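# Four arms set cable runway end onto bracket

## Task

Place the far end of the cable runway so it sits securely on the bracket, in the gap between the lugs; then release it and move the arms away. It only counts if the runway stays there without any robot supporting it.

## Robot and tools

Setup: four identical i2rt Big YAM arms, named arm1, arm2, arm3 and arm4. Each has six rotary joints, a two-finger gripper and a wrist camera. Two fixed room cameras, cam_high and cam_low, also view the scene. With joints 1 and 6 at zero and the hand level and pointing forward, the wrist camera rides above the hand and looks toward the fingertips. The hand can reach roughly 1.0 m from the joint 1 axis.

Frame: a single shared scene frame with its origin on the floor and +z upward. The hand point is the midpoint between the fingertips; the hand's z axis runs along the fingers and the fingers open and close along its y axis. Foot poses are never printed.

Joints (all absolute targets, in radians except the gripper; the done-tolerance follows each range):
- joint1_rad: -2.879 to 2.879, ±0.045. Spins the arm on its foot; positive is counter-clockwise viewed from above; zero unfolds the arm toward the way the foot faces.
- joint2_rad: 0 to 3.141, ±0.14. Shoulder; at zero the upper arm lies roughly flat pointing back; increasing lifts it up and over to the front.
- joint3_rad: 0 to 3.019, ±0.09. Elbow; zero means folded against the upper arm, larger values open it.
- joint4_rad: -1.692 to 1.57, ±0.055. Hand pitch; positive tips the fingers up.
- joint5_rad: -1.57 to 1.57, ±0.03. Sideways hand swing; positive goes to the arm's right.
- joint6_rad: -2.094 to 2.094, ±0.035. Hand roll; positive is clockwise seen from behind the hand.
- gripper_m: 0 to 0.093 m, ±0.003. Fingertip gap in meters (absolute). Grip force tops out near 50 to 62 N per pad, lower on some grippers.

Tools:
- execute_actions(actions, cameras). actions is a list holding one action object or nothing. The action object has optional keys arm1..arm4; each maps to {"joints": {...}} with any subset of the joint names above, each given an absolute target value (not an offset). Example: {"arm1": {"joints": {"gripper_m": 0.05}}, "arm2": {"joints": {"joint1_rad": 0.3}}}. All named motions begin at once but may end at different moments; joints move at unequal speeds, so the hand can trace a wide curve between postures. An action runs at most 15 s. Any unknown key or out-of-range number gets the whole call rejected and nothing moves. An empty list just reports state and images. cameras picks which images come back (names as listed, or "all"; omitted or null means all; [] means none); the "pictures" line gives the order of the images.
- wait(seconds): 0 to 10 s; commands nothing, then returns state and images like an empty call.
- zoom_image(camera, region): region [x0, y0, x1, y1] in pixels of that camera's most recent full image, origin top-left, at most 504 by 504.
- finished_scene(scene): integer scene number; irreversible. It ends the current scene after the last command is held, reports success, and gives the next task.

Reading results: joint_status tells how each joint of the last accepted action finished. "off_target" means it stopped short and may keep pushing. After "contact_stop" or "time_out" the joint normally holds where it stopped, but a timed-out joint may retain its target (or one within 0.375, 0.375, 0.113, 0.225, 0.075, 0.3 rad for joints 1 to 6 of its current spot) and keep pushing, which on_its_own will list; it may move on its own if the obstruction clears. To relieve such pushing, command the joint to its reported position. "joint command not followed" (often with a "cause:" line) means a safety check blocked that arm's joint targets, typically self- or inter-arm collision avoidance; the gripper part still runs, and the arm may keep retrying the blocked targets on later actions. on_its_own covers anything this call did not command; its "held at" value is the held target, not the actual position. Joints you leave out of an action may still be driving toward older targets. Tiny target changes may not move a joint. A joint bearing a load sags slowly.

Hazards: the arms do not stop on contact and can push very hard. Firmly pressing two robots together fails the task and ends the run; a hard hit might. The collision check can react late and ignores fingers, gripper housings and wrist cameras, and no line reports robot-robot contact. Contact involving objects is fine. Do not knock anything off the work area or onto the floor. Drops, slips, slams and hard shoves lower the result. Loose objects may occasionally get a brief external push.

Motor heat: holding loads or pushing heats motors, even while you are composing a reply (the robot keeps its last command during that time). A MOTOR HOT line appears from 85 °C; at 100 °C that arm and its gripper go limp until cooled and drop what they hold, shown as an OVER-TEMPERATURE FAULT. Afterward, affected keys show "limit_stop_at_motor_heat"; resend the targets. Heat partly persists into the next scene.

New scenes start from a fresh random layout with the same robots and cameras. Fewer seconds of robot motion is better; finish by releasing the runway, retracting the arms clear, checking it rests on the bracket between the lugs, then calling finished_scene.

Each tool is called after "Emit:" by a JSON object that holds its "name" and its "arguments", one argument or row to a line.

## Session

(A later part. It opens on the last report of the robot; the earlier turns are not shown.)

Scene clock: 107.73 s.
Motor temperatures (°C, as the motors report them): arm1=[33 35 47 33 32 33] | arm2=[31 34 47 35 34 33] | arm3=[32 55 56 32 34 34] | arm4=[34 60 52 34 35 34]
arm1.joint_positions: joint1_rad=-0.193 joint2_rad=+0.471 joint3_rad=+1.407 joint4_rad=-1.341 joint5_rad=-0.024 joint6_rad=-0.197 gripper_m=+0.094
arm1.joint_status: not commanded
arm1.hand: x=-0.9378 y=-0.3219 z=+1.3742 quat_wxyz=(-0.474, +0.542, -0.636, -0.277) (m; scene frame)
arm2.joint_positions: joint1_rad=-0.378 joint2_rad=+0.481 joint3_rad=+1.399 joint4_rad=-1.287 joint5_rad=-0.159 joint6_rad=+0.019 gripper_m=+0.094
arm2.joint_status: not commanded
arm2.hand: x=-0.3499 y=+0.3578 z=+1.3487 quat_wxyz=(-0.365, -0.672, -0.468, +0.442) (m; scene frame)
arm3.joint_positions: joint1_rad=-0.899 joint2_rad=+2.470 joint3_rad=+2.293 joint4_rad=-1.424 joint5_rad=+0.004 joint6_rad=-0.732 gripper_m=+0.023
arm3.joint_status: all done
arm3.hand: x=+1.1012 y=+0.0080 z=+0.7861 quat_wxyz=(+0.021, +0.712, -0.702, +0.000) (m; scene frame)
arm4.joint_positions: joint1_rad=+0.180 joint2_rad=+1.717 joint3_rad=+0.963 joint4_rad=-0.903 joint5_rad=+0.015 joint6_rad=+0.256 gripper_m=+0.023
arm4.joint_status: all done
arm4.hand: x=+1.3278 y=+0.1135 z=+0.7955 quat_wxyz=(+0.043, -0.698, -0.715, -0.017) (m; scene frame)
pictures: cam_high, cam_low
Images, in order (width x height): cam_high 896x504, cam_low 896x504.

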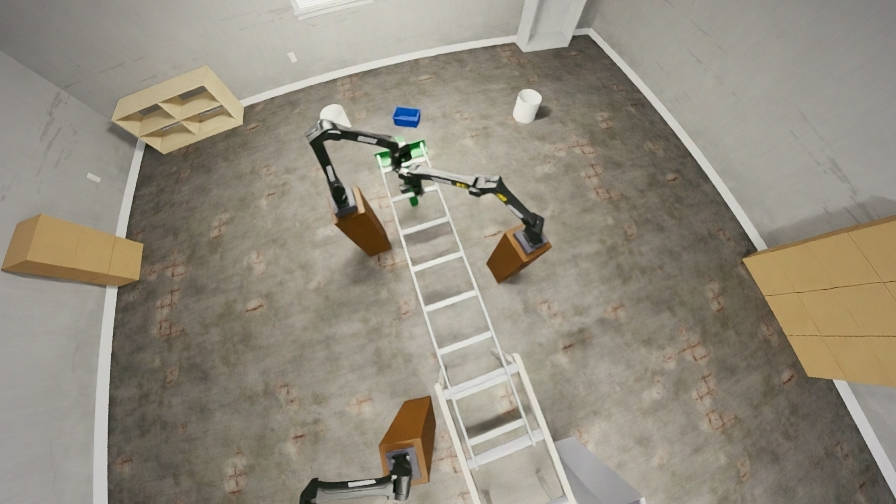

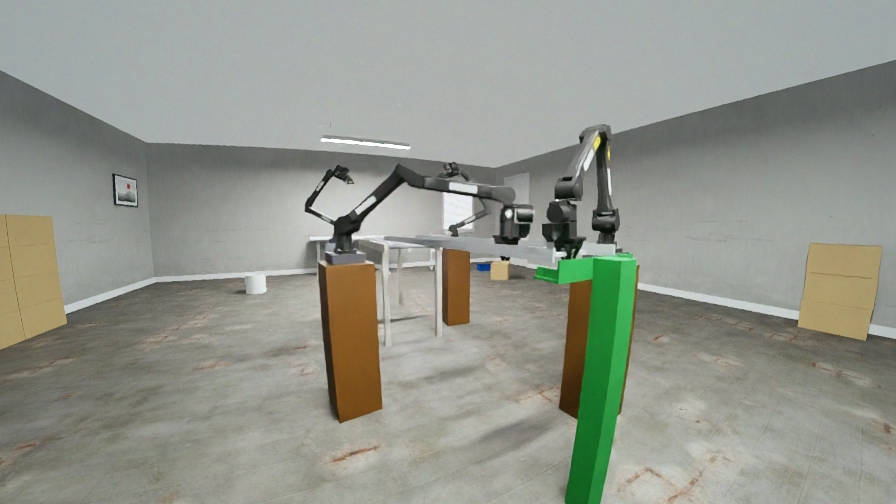

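Emit:
{"name": "execute_actions", "arguments": {
  "actions": []
}}

Scene clock: 122.80 s.
Motor temperatures (°C, as the motors report them): arm1=[33 35 47 33 32 33] | arm2=[31 34 47 35 34 33] | arm3=[32 57 55 32 34 34] | arm4=[34 59 52 33 35 34]
arm1.joint_positions: joint1_rad=-0.193 joint2_rad=+0.471 joint3_rad=+1.407 joint4_rad=-1.341 joint5_rad=-0.024 joint6_rad=-0.197 gripper_m=+0.094
arm1.joint_status: not commanded
arm1.hand: x=-0.9378 y=-0.3219 z=+1.3742 quat_wxyz=(-0.474, +0.542, -0.636, -0.277) (m; scene frame)
arm2.joint_positions: joint1_rad=-0.378 joint2_rad=+0.481 joint3_rad=+1.399 joint4_rad=-1.287 joint5_rad=-0.159 joint6_rad=+0.019 gripper_m=+0.094
arm2.joint_status: not commanded
arm2.hand: x=-0.3499 y=+0.3578 z=+1.3487 quat_wxyz=(-0.365, -0.672, -0.468, +0.442) (m; scene frame)
arm3.joint_positions: joint1_rad=-0.899 joint2_rad=+2.470 joint3_rad=+2.293 joint4_rad=-1.424 joint5_rad=+0.004 joint6_rad=-0.732 gripper_m=+0.023
arm3.joint_status: all done
arm3.hand: x=+1.1012 y=+0.0080 z=+0.7861 quat_wxyz=(+0.021, +0.712, -0.702, +0.000) (m; scene frame)
arm4.joint_positions: joint1_rad=+0.180 joint2_rad=+1.717 joint3_rad=+0.963 joint4_rad=-0.903 joint5_rad=+0.015 joint6_rad=+0.256 gripper_m=+0.023
arm4.joint_status: all done
arm4.hand: x=+1.3278 y=+0.1135 z=+0.7955 quat_wxyz=(+0.043, -0.698, -0.715, -0.017) (m; scene frame)
pictures: arm1_cam_wrist, arm2_cam_wrist, arm3_cam_wrist, arm4_cam_wrist, cam_high, cam_low
Images, in order (width x height): arm1_cam_wrist 504x504, arm2_cam_wrist 504x504, arm3_cam_wrist 504x504, arm4_cam_wrist 504x504, cam_high 896x504, cam_low 896x504.

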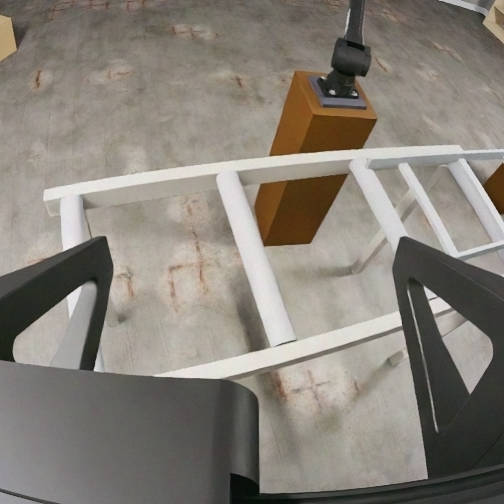

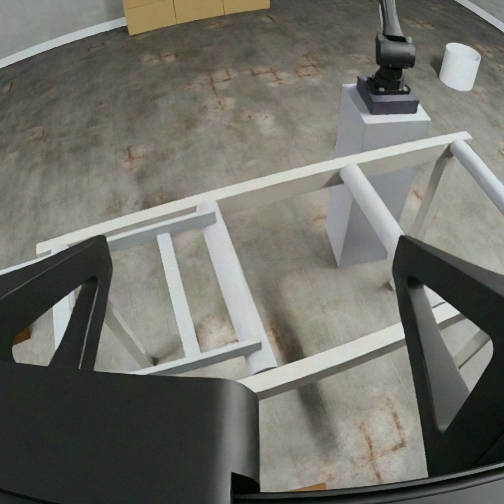

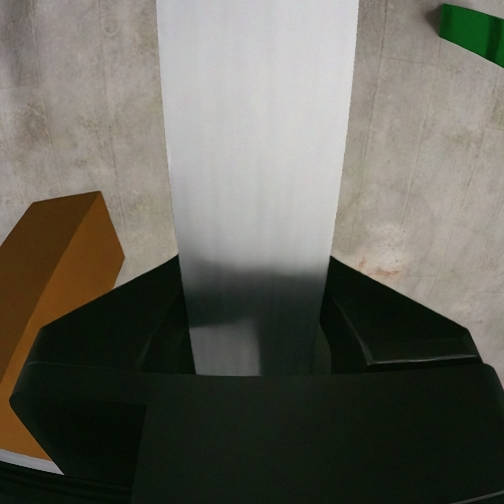

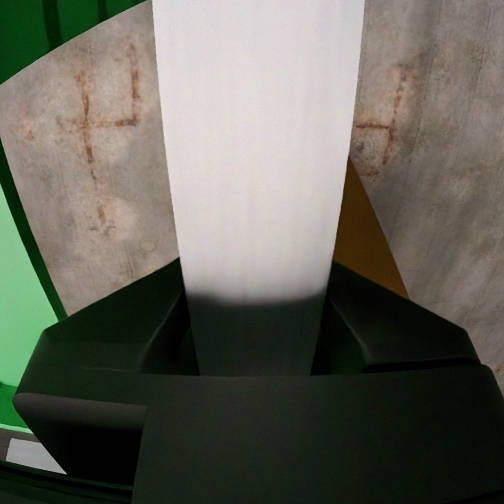

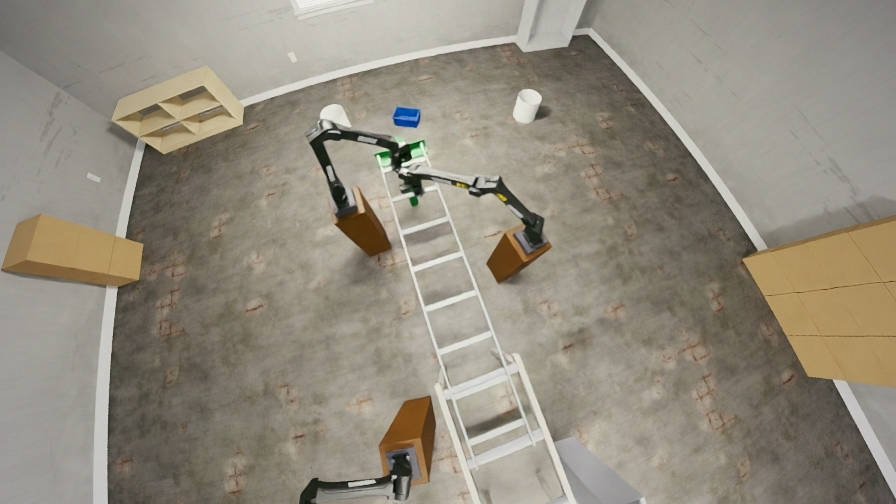

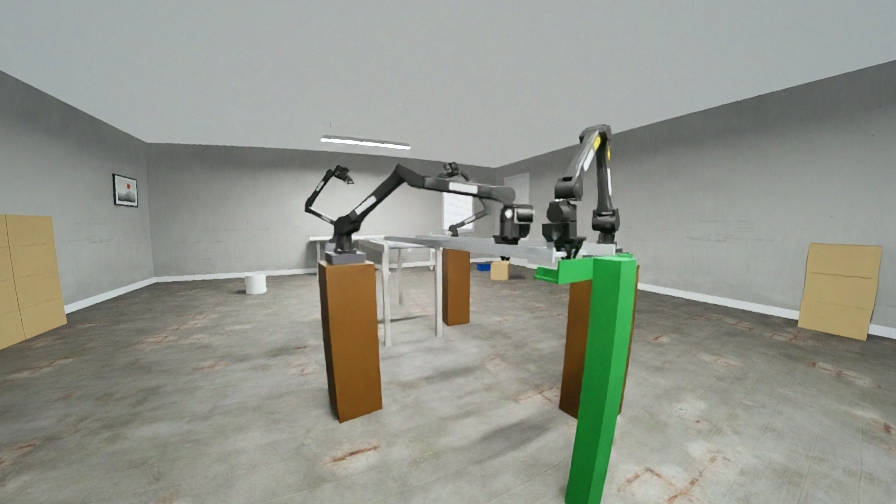

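Emit:
{"name": "zoom_image", "arguments": {
  "camera": "cam_high",
  "region": [340, 110, 480, 220]
}}

Emit:
{"name": "zoom_image", "arguments": {
  "camera": "cam_low",
  "region": [460, 190, 660, 300]
}}

Region (340, 110, 480, 220) of cam_high's 896x504 image, scaled by 3.600, with more detail than that image has; it fills the top 396 rows of this view, and the rest is white.

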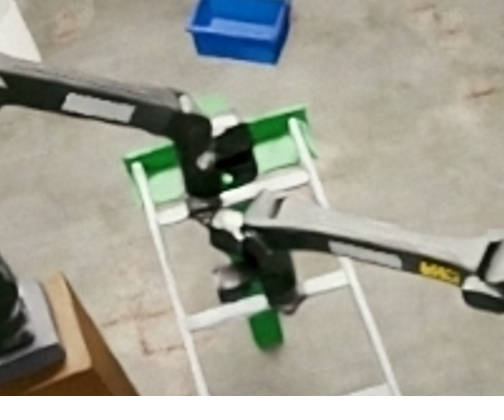

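Region (460, 190, 660, 300) of cam_low's 896x504 image, scaled by 2.520, with more detail than that image has; it fills the top 277 rows of this view, and the rest is white.

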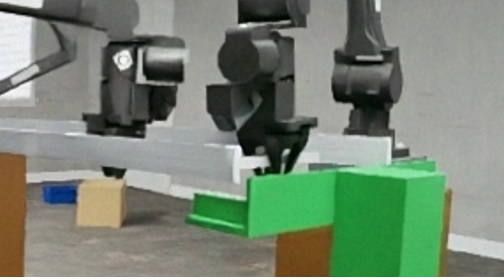

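Emit:
{"name": "execute_actions", "arguments": {
  "actions": [
    {"arm4": {"joints": {"joint1_rad": 0.23, "joint2_rad": 1.684, "joint3_rad": 1.098, "joint4_rad": -0.984, "joint6_rad": 0.30}}, "arm3": {"joints": {"joint1_rad": -0.95, "joint6_rad": -0.78}}}
  ],
  "cameras": ["arm4_cam_wrist", "cam_high", "cam_low"]
}}

Scene clock: 171.67 s.
Motor temperatures (°C, as the motors report them): arm1=[33 35 48 33 32 33] | arm2=[31 33 47 35 34 33] | arm3=[32 60 55 32 33 34] | arm4=[34 59 54 33 35 34]
arm1.joint_positions: joint1_rad=-0.193 joint2_rad=+0.471 joint3_rad=+1.407 joint4_rad=-1.341 joint5_rad=-0.024 joint6_rad=-0.197 gripper_m=+0.094
arm1.joint_status: not commanded
arm1.hand: x=-0.9378 y=-0.3219 z=+1.3742 quat_wxyz=(-0.474, +0.542, -0.636, -0.277) (m; scene frame)
arm2.joint_positions: joint1_rad=-0.378 joint2_rad=+0.481 joint3_rad=+1.399 joint4_rad=-1.287 joint5_rad=-0.159 joint6_rad=+0.019 gripper_m=+0.094
arm2.joint_status: not commanded
arm2.hand: x=-0.3499 y=+0.3578 z=+1.3487 quat_wxyz=(-0.365, -0.672, -0.468, +0.442) (m; scene frame)
arm3.joint_positions: joint1_rad=-0.932 joint2_rad=+2.480 joint3_rad=+2.293 joint4_rad=-1.395 joint5_rad=+0.007 joint6_rad=-0.758 gripper_m=+0.023
arm3.joint_status: all done
arm3.hand: x=+1.1233 y=-0.0047 z=+0.7784 quat_wxyz=(+0.012, +0.709, -0.705, +0.000) (m; scene frame)
arm4.joint_positions: joint1_rad=+0.221 joint2_rad=+1.772 joint3_rad=+1.017 joint4_rad=-0.903 joint5_rad=+0.008 joint6_rad=+0.303 gripper_m=+0.023
arm4.joint_status: joint4_rad time_out (moved +0.000 of -0.081); the others done
arm4.on_its_own: joint4_rad reads -0.903 and still pushes toward -0.984 since a time_out
arm4.hand: x=+1.3509 y=+0.1003 z=+0.7880 quat_wxyz=(+0.042, -0.700, -0.713, -0.018) (m; scene frame)
pictures: arm4_cam_wrist, cam_high, cam_low
Images, in order (width x height): arm4_cam_wrist 504x504, cam_high 896x504, cam_low 896x504.

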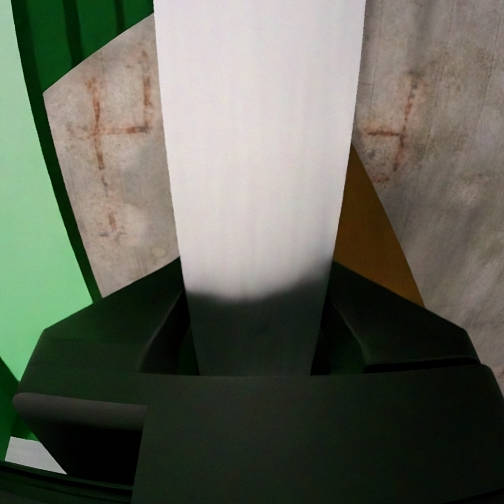

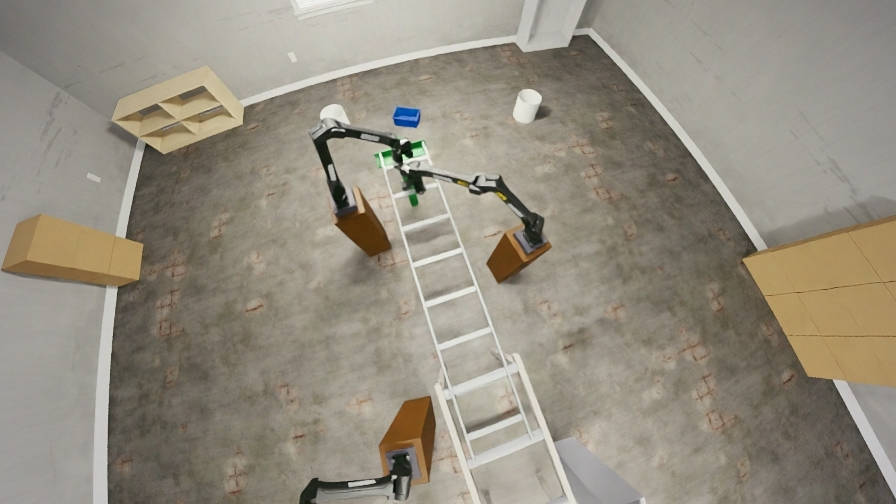

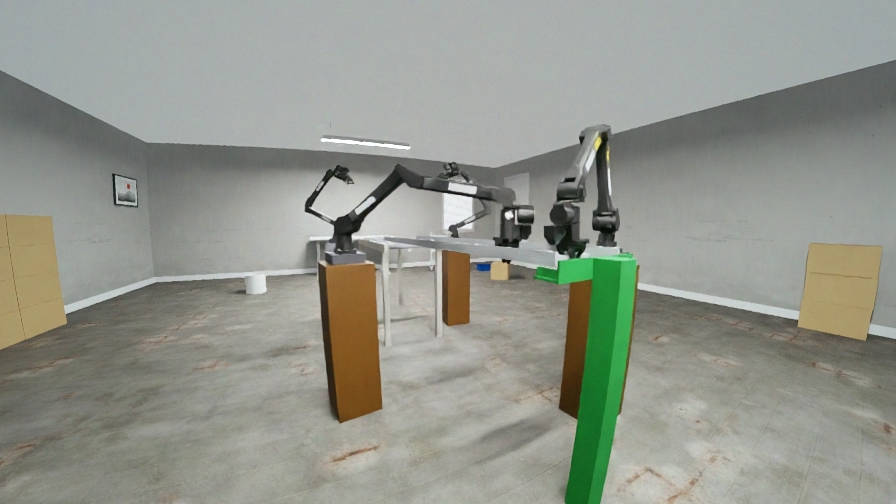

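Emit:
{"name": "zoom_image", "arguments": {
  "camera": "cam_high",
  "region": [340, 110, 480, 220]
}}

Emit:
{"name": "zoom_image", "arguments": {
  "camera": "cam_low",
  "region": [460, 190, 660, 300]
}}

Region (340, 110, 480, 220) of cam_high's 896x504 image, scaled by 3.600, with more detail than that image has; it fills the top 396 rows of this view, and the rest is white.

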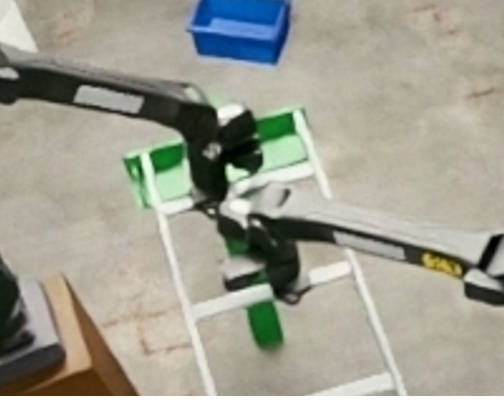

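Region (460, 190, 660, 300) of cam_low's 896x504 image, scaled by 2.520, with more detail than that image has; it fills the top 277 rows of this view, and the rest is white.

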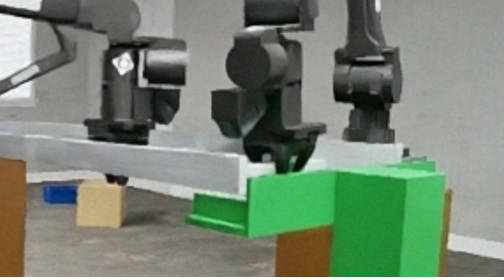

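Emit:
{"name": "execute_actions", "arguments": {
  "actions": [
    {"arm4": {"joints": {"joint1_rad": 0.24, "joint2_rad": 1.62, "joint3_rad": 1.065, "joint4_rad": -0.95}}, "arm3": {"joints": {"joint1_rad": -0.915}}}
  ],
  "cameras": ["arm4_cam_wrist", "cam_high", "cam_low"]
}}

Emit:
{"name": "zoom_image", "arguments": {
  "camera": "cam_high",
  "region": [340, 110, 480, 220]
}}

Emit:
{"name": "zoom_image", "arguments": {
  "camera": "cam_low",
  "region": [460, 190, 660, 300]
}}

Scene clock: 225.20 s.
Motor temperatures (°C, as the motors report them): arm1=[33 34 48 33 32 33] | arm2=[31 33 48 35 34 33] | arm3=[32 64 56 32 33 34] | arm4=[34 60 58 34 35 34]
arm1.joint_positions: joint1_rad=-0.193 joint2_rad=+0.471 joint3_rad=+1.407 joint4_rad=-1.341 joint5_rad=-0.024 joint6_rad=-0.197 gripper_m=+0.094
arm1.joint_status: not commanded
arm1.hand: x=-0.9378 y=-0.3219 z=+1.3742 quat_wxyz=(-0.474, +0.542, -0.636, -0.277) (m; scene frame)
arm2.joint_positions: joint1_rad=-0.378 joint2_rad=+0.481 joint3_rad=+1.399 joint4_rad=-1.287 joint5_rad=-0.159 joint6_rad=+0.019 gripper_m=+0.094
arm2.joint_status: not commanded
arm2.hand: x=-0.3499 y=+0.3578 z=+1.3487 quat_wxyz=(-0.365, -0.672, -0.468, +0.442) (m; scene frame)
arm3.joint_positions: joint1_rad=-0.931 joint2_rad=+2.480 joint3_rad=+2.293 joint4_rad=-1.395 joint5_rad=+0.009 joint6_rad=-0.758 gripper_m=+0.023
arm3.joint_status: all done
arm3.hand: x=+1.1230 y=-0.0044 z=+0.7784 quat_wxyz=(+0.012, +0.709, -0.705, +0.002) (m; scene frame)
arm4.joint_positions: joint1_rad=+0.222 joint2_rad=+1.771 joint3_rad=+1.017 joint4_rad=-0.903 joint5_rad=+0.008 joint6_rad=+0.303 gripper_m=+0.023
arm4.joint_status: joint2_rad time_out (moved -0.001 of -0.152); the others done
arm4.on_its_own: joint2_rad reads +1.771 and still pushes toward +1.620 since a time_out
arm4.hand: x=+1.3510 y=+0.1002 z=+0.7883 quat_wxyz=(+0.042, -0.700, -0.713, -0.018) (m; scene frame)
pictures: arm4_cam_wrist, cam_high, cam_low
Images, in order (width x height): arm4_cam_wrist 504x504, cam_high 896x504, cam_low 896x504.

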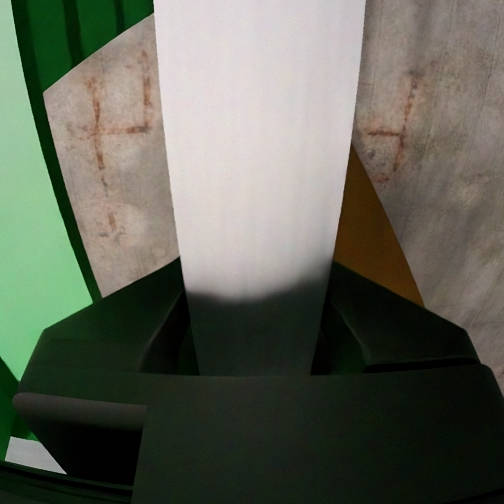

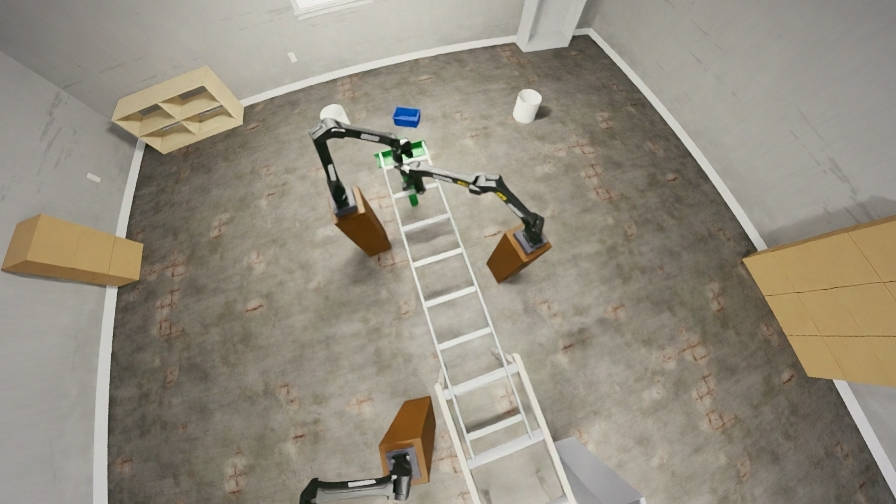

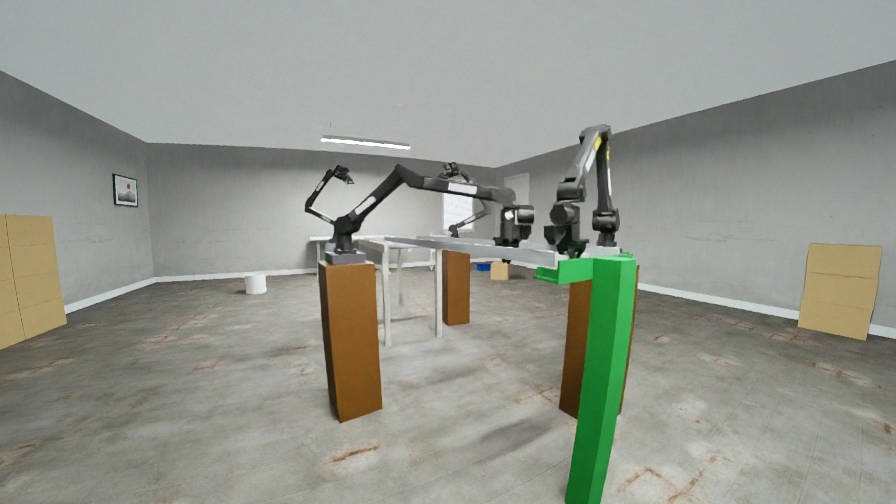

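Region (340, 110, 480, 220) of cam_high's 896x504 image, scaled by 3.600, with more detail than that image has; it fills the top 396 rows of this view, and the rest is white.

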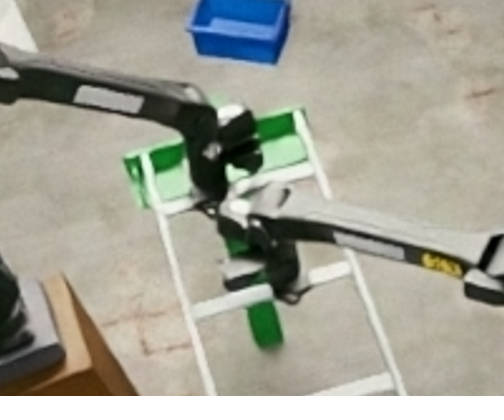

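Region (460, 190, 660, 300) of cam_low's 896x504 image, scaled by 2.520, with more detail than that image has; it fills the top 277 rows of this view, and the rest is white.

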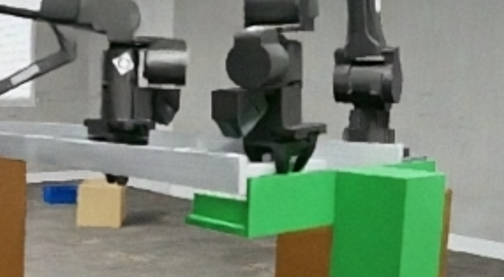

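Emit:
{"name": "execute_actions", "arguments": {
  "actions": [
    {"arm4": {"joints": {"joint1_rad": 0.26, "joint2_rad": 1.60, "joint3_rad": 0.95, "joint4_rad": -0.903}}, "arm3": {"joints": {"joint1_rad": -0.88}}}
  ],
  "cameras": ["arm4_cam_wrist", "cam_high", "cam_low"]
}}

Emit:
{"name": "zoom_image", "arguments": {
  "camera": "cam_high",
  "region": [340, 110, 480, 220]
}}

Emit:
{"name": "zoom_image", "arguments": {
  "camera": "cam_low",
  "region": [460, 190, 660, 300]
}}

Scene clock: 240.87 s.
Motor temperatures (°C, as the motors report them): arm1=[33 34 48 33 32 33] | arm2=[31 33 48 35 34 33] | arm3=[32 65 56 32 33 34] | arm4=[34 64 56 34 35 34]
arm1.joint_positions: joint1_rad=-0.193 joint2_rad=+0.471 joint3_rad=+1.407 joint4_rad=-1.341 joint5_rad=-0.024 joint6_rad=-0.197 gripper_m=+0.094
arm1.joint_status: not commanded
arm1.hand: x=-0.9378 y=-0.3219 z=+1.3742 quat_wxyz=(-0.474, +0.542, -0.636, -0.277) (m; scene frame)
arm2.joint_positions: joint1_rad=-0.378 joint2_rad=+0.481 joint3_rad=+1.399 joint4_rad=-1.287 joint5_rad=-0.159 joint6_rad=+0.019 gripper_m=+0.094
arm2.joint_status: not commanded
arm2.hand: x=-0.3499 y=+0.3578 z=+1.3487 quat_wxyz=(-0.365, -0.672, -0.468, +0.442) (m; scene frame)
arm3.joint_positions: joint1_rad=-0.902 joint2_rad=+2.483 joint3_rad=+2.294 joint4_rad=-1.360 joint5_rad=+0.014 joint6_rad=-0.745 gripper_m=+0.023
arm3.joint_status: all done
arm3.hand: x=+1.1135 y=+0.0159 z=+0.7765 quat_wxyz=(-0.005, +0.715, -0.699, +0.003) (m; scene frame)
arm4.joint_positions: joint1_rad=+0.219 joint2_rad=+1.729 joint3_rad=+0.937 joint4_rad=-0.865 joint5_rad=+0.029 joint6_rad=+0.291 gripper_m=+0.023
arm4.joint_status: all done
arm4.hand: x=+1.3389 y=+0.1228 z=+0.7838 quat_wxyz=(+0.046, -0.696, -0.716, -0.009) (m; scene frame)
pictures: arm4_cam_wrist, cam_high, cam_low
Images, in order (width x height): arm4_cam_wrist 504x504, cam_high 896x504, cam_low 896x504.

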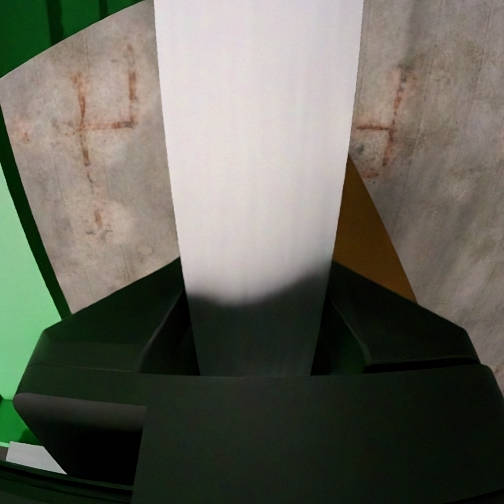

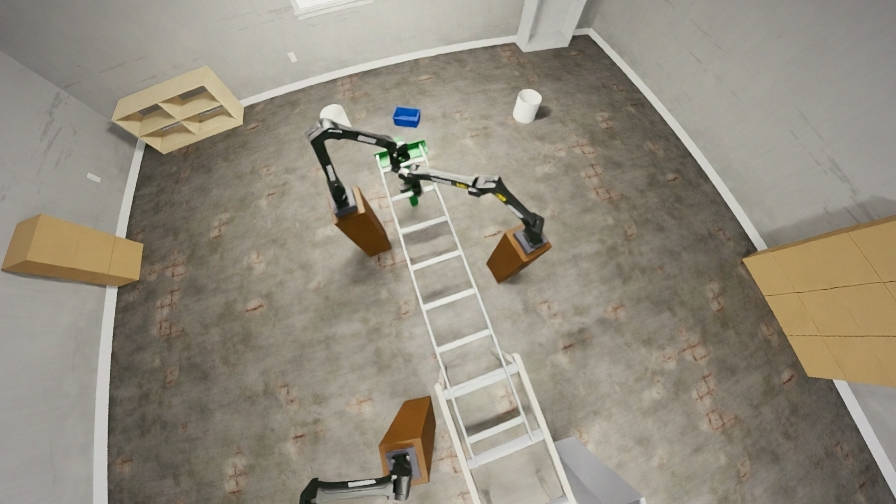

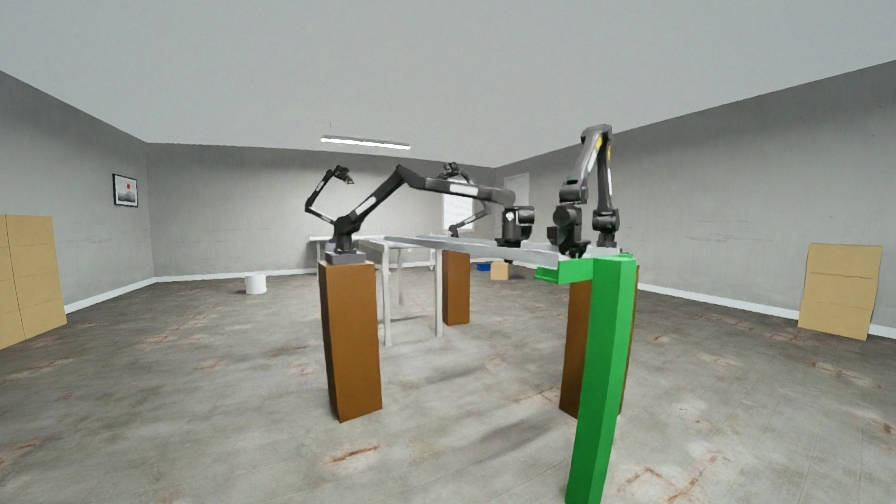

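Region (340, 110, 480, 220) of cam_high's 896x504 image, scaled by 3.600, with more detail than that image has; it fills the top 396 rows of this view, and the rest is white.

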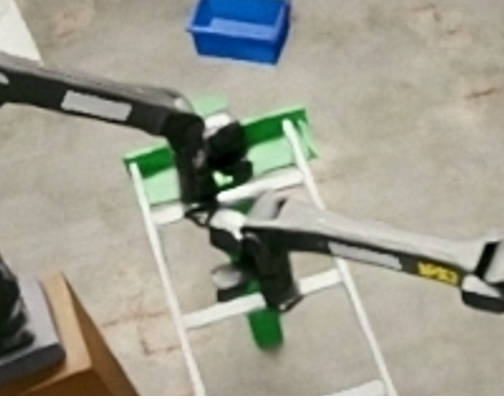

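Region (460, 190, 660, 300) of cam_low's 896x504 image, scaled by 2.520, with more detail than that image has; it fills the top 277 rows of this view, and the rest is white.

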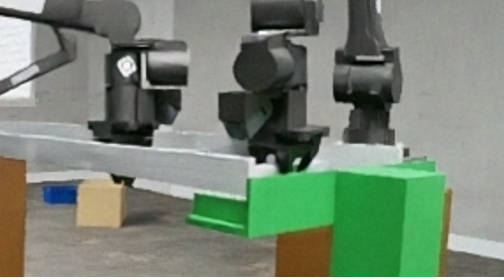

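Emit:
{"name": "execute_actions", "arguments": {
  "actions": [
    {"arm4": {"joints": {"joint1_rad": 0.26, "joint2_rad": 1.668, "joint3_rad": 1.068, "joint4_rad": -0.90}}, "arm3": {"joints": {"joint1_rad": -0.94}}}
  ],
  "cameras": ["arm4_cam_wrist", "cam_high", "cam_low"]
}}

Emit:
{"name": "zoom_image", "arguments": {
  "camera": "cam_high",
  "region": [340, 110, 480, 220]
}}

Emit:
{"name": "zoom_image", "arguments": {
  "camera": "cam_low",
  "region": [460, 190, 660, 300]
}}

Scene clock: 264.83 s.
Motor temperatures (°C, as the motors report them): arm1=[33 34 49 33 32 33] | arm2=[31 33 48 35 34 33] | arm3=[32 66 57 32 33 34] | arm4=[34 64 52 34 37 34]
arm1.joint_positions: joint1_rad=-0.193 joint2_rad=+0.471 joint3_rad=+1.407 joint4_rad=-1.341 joint5_rad=-0.024 joint6_rad=-0.197 gripper_m=+0.094
arm1.joint_status: not commanded
arm1.hand: x=-0.9378 y=-0.3219 z=+1.3742 quat_wxyz=(-0.474, +0.542, -0.636, -0.277) (m; scene frame)
arm2.joint_positions: joint1_rad=-0.378 joint2_rad=+0.481 joint3_rad=+1.399 joint4_rad=-1.287 joint5_rad=-0.159 joint6_rad=+0.019 gripper_m=+0.094
arm2.joint_status: not commanded
arm2.hand: x=-0.3499 y=+0.3578 z=+1.3487 quat_wxyz=(-0.365, -0.672, -0.468, +0.442) (m; scene frame)
arm3.joint_positions: joint1_rad=-0.927 joint2_rad=+2.482 joint3_rad=+2.294 joint4_rad=-1.377 joint5_rad=+0.005 joint6_rad=-0.756 gripper_m=+0.023
arm3.joint_status: all done
arm3.hand: x=+1.1235 y=+0.0013 z=+0.7775 quat_wxyz=(+0.003, +0.710, -0.704, -0.001) (m; scene frame)
arm4.joint_positions: joint1_rad=+0.229 joint2_rad=+1.750 joint3_rad=+0.982 joint4_rad=-0.864 joint5_rad=+0.019 joint6_rad=+0.307 gripper_m=+0.023
arm4.joint_status: all done
arm4.hand: x=+1.3506 y=+0.1054 z=+0.7868 quat_wxyz=(+0.033, -0.699, -0.714, -0.007) (m; scene frame)
pictures: arm4_cam_wrist, cam_high, cam_low
Images, in order (width x height): arm4_cam_wrist 504x504, cam_high 896x504, cam_low 896x504.

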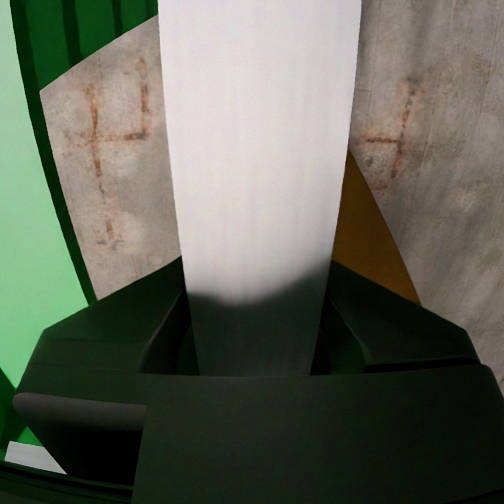

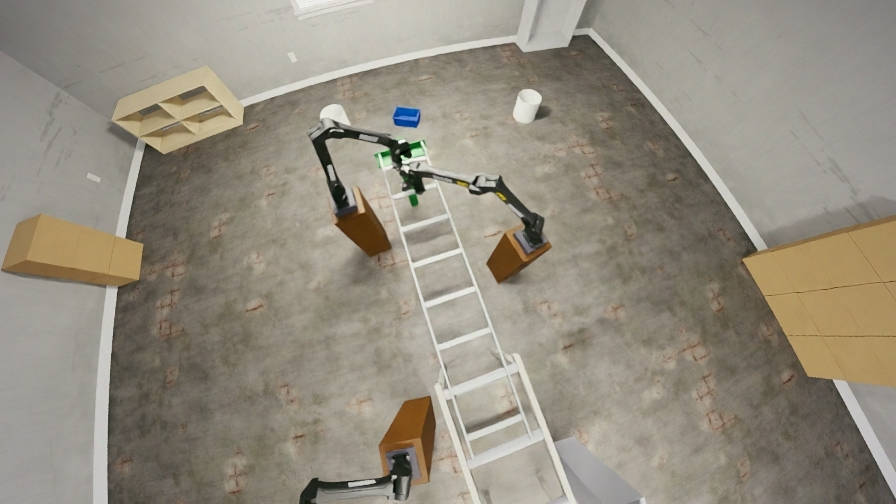

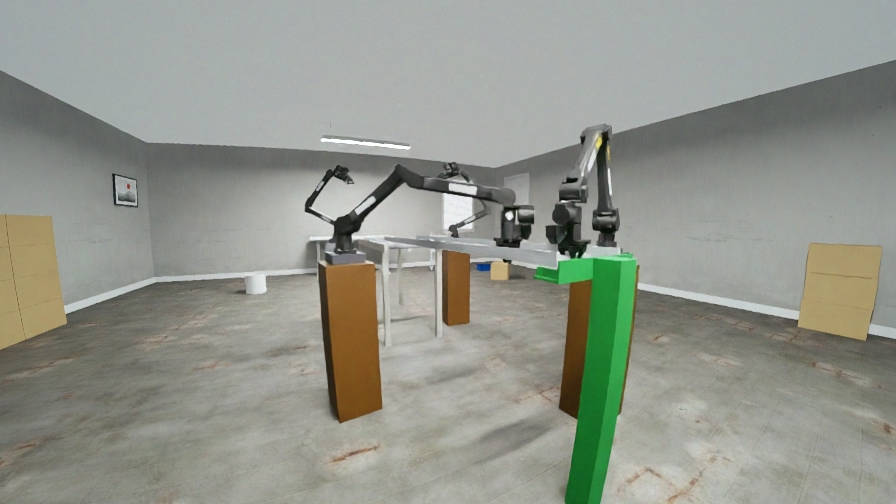

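Region (340, 110, 480, 220) of cam_high's 896x504 image, scaled by 3.600, with more detail than that image has; it fills the top 396 rows of this view, and the rest is white.

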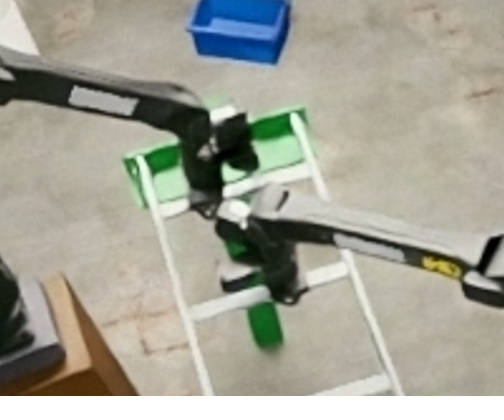

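Region (460, 190, 660, 300) of cam_low's 896x504 image, scaled by 2.520, with more detail than that image has; it fills the top 277 rows of this view, and the rest is white.

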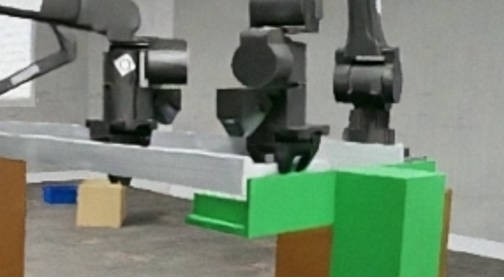

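Emit:
{"name": "execute_actions", "arguments": {
  "actions": [
    {"arm4": {"joints": {"joint1_rad": 0.26, "joint2_rad": 1.76, "joint3_rad": 0.985, "joint4_rad": -0.80}}, "arm3": {"joints": {"joint1_rad": -0.92, "joint2_rad": 2.49}}}
  ],
  "cameras": ["arm4_cam_wrist", "cam_high", "cam_low"]
}}

Emit:
{"name": "zoom_image", "arguments": {
  "camera": "cam_high",
  "region": [340, 110, 480, 220]
}}

Emit:
{"name": "zoom_image", "arguments": {
  "camera": "cam_low",
  "region": [460, 190, 660, 300]
}}

Scene clock: 286.13 s.
Motor temperatures (°C, as the motors report them): arm1=[33 34 49 33 32 33] | arm2=[31 33 48 35 34 33] | arm3=[32 67 57 32 32 34] | arm4=[34 62 58 34 37 34]
arm1.joint_positions: joint1_rad=-0.193 joint2_rad=+0.471 joint3_rad=+1.407 joint4_rad=-1.341 joint5_rad=-0.024 joint6_rad=-0.197 gripper_m=+0.094
arm1.joint_status: not commanded
arm1.hand: x=-0.9378 y=-0.3219 z=+1.3742 quat_wxyz=(-0.474, +0.542, -0.636, -0.277) (m; scene frame)
arm2.joint_positions: joint1_rad=-0.378 joint2_rad=+0.481 joint3_rad=+1.399 joint4_rad=-1.287 joint5_rad=-0.159 joint6_rad=+0.019 gripper_m=+0.094
arm2.joint_status: not commanded
arm2.hand: x=-0.3499 y=+0.3578 z=+1.3487 quat_wxyz=(-0.365, -0.672, -0.468, +0.442) (m; scene frame)
arm3.joint_positions: joint1_rad=-0.926 joint2_rad=+2.514 joint3_rad=+2.296 joint4_rad=-1.377 joint5_rad=+0.000 joint6_rad=-0.756 gripper_m=+0.023
arm3.joint_status: all done
arm3.hand: x=+1.1188 y=-0.0007 z=+0.7549 quat_wxyz=(+0.019, +0.710, -0.704, -0.003) (m; scene frame)
arm4.joint_positions: joint1_rad=+0.224 joint2_rad=+1.811 joint3_rad=+0.972 joint4_rad=-0.802 joint5_rad=+0.028 joint6_rad=+0.307 gripper_m=+0.023
arm4.joint_status: all done
arm4.hand: x=+1.3473 y=+0.1045 z=+0.7592 quat_wxyz=(+0.039, -0.700, -0.713, -0.006) (m; scene frame)
pictures: arm4_cam_wrist, cam_high, cam_low
Images, in order (width x height): arm4_cam_wrist 504x504, cam_high 896x504, cam_low 896x504.

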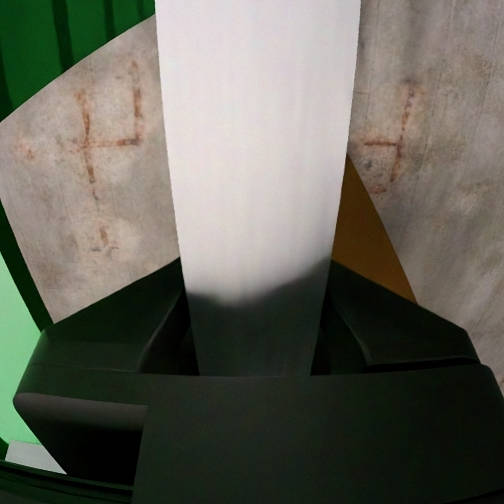

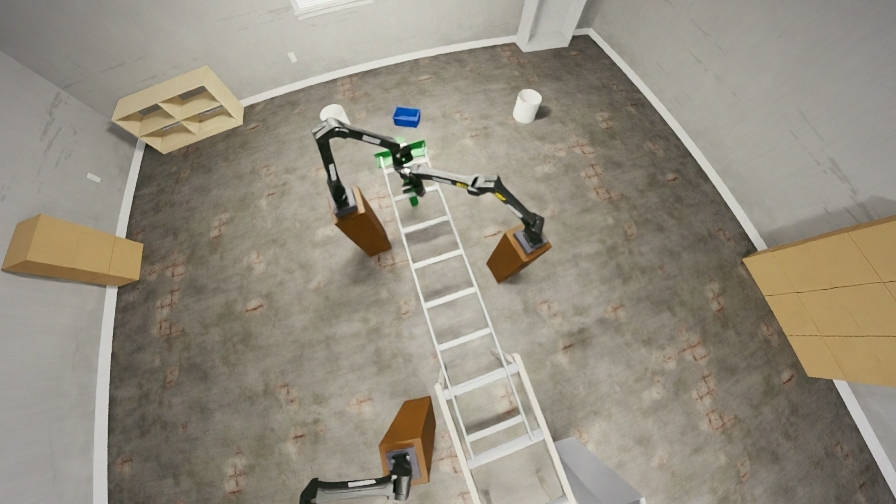

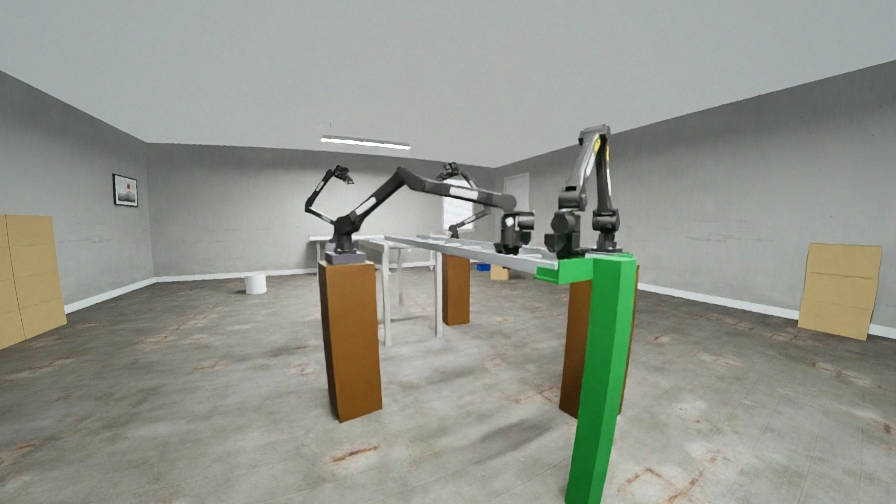

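Region (340, 110, 480, 220) of cam_high's 896x504 image, scaled by 3.600, with more detail than that image has; it fills the top 396 rows of this view, and the rest is white.

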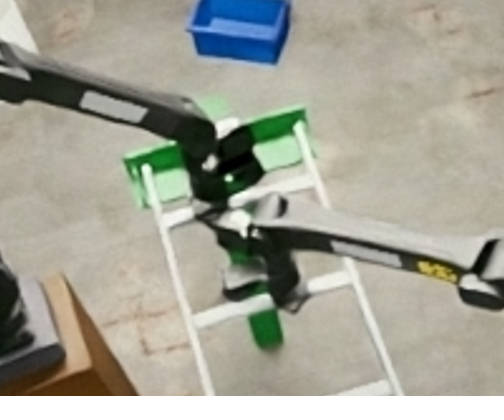

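Region (460, 190, 660, 300) of cam_low's 896x504 image, scaled by 2.520, with more detail than that image has; it fills the top 277 rows of this view, and the rest is white.

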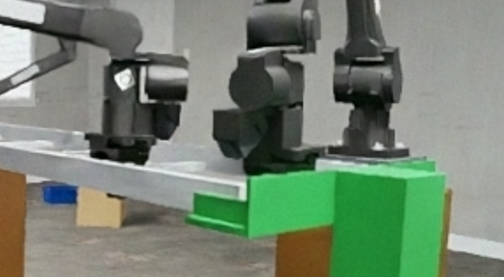

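Emit:
{"name": "execute_actions", "arguments": {
  "actions": [
    {"arm4": {"joints": {"joint1_rad": 0.224, "joint2_rad": 1.80, "joint3_rad": 0.975, "joint4_rad": -0.80, "gripper_m": 0.055}}, "arm3": {"joints": {"joint1_rad": -0.926, "joint2_rad": 2.50, "joint3_rad": 2.30, "gripper_m": 0.08}}}
  ],
  "cameras": ["arm4_cam_wrist", "cam_high", "cam_low"]
}}

Scene clock: 295.07 s.
Motor temperatures (°C, as the motors report them): arm1=[33 34 49 33 32 33] | arm2=[31 33 48 35 34 33] | arm3=[32 67 57 32 32 34] | arm4=[34 61 55 33 37 34]
arm1.joint_positions: joint1_rad=-0.193 joint2_rad=+0.471 joint3_rad=+1.407 joint4_rad=-1.341 joint5_rad=-0.024 joint6_rad=-0.197 gripper_m=+0.094
arm1.joint_status: not commanded
arm1.hand: x=-0.9378 y=-0.3219 z=+1.3742 quat_wxyz=(-0.474, +0.542, -0.636, -0.277) (m; scene frame)
arm2.joint_positions: joint1_rad=-0.378 joint2_rad=+0.481 joint3_rad=+1.399 joint4_rad=-1.287 joint5_rad=-0.159 joint6_rad=+0.019 gripper_m=+0.094
arm2.joint_status: not commanded
arm2.hand: x=-0.3499 y=+0.3578 z=+1.3487 quat_wxyz=(-0.365, -0.672, -0.468, +0.442) (m; scene frame)
arm3.joint_positions: joint1_rad=-0.926 joint2_rad=+2.512 joint3_rad=+2.296 joint4_rad=-1.428 joint5_rad=+0.000 joint6_rad=-0.771 gripper_m=+0.080
arm3.joint_status: all done
arm3.hand: x=+1.1105 y=-0.0097 z=+0.7568 quat_wxyz=(+0.043, +0.715, -0.698, -0.002) (m; scene frame)
arm4.joint_positions: joint1_rad=+0.221 joint2_rad=+1.811 joint3_rad=+0.971 joint4_rad=-0.802 joint5_rad=+0.002 joint6_rad=+0.306 gripper_m=+0.055
arm4.joint_status: all done
arm4.hand: x=+1.3500 y=+0.1059 z=+0.7590 quat_wxyz=(+0.034, -0.702, -0.712, -0.017) (m; scene frame)
pictures: arm4_cam_wrist, cam_high, cam_low
Images, in order (width x height): arm4_cam_wrist 504x504, cam_high 896x504, cam_low 896x504.

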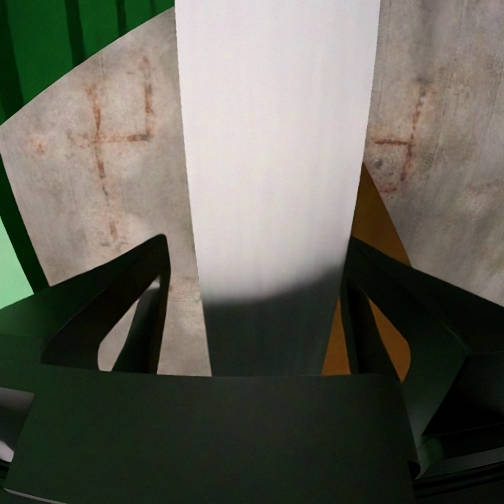

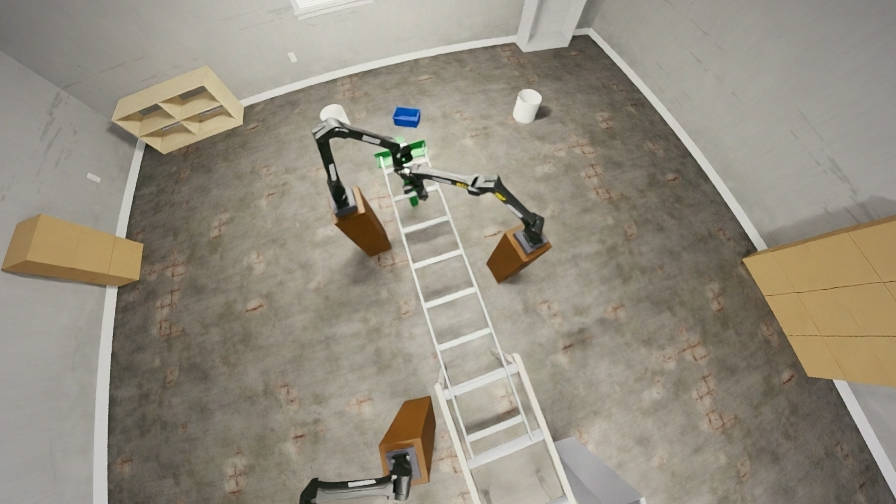

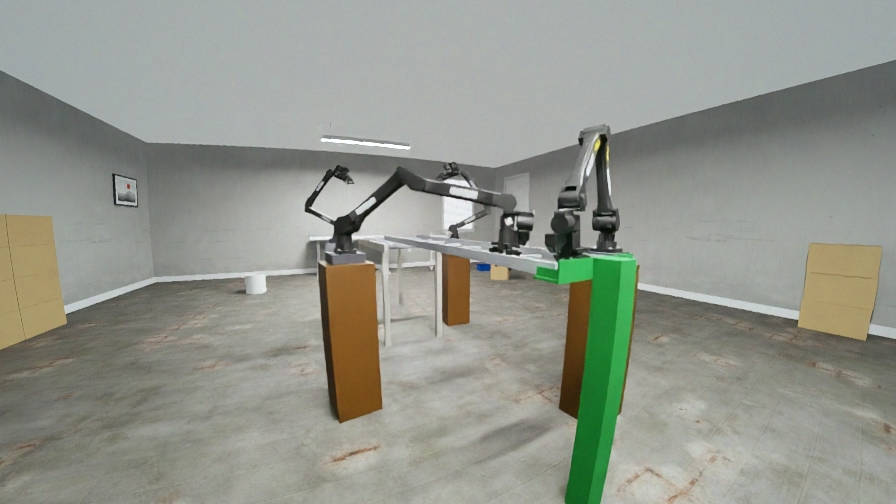

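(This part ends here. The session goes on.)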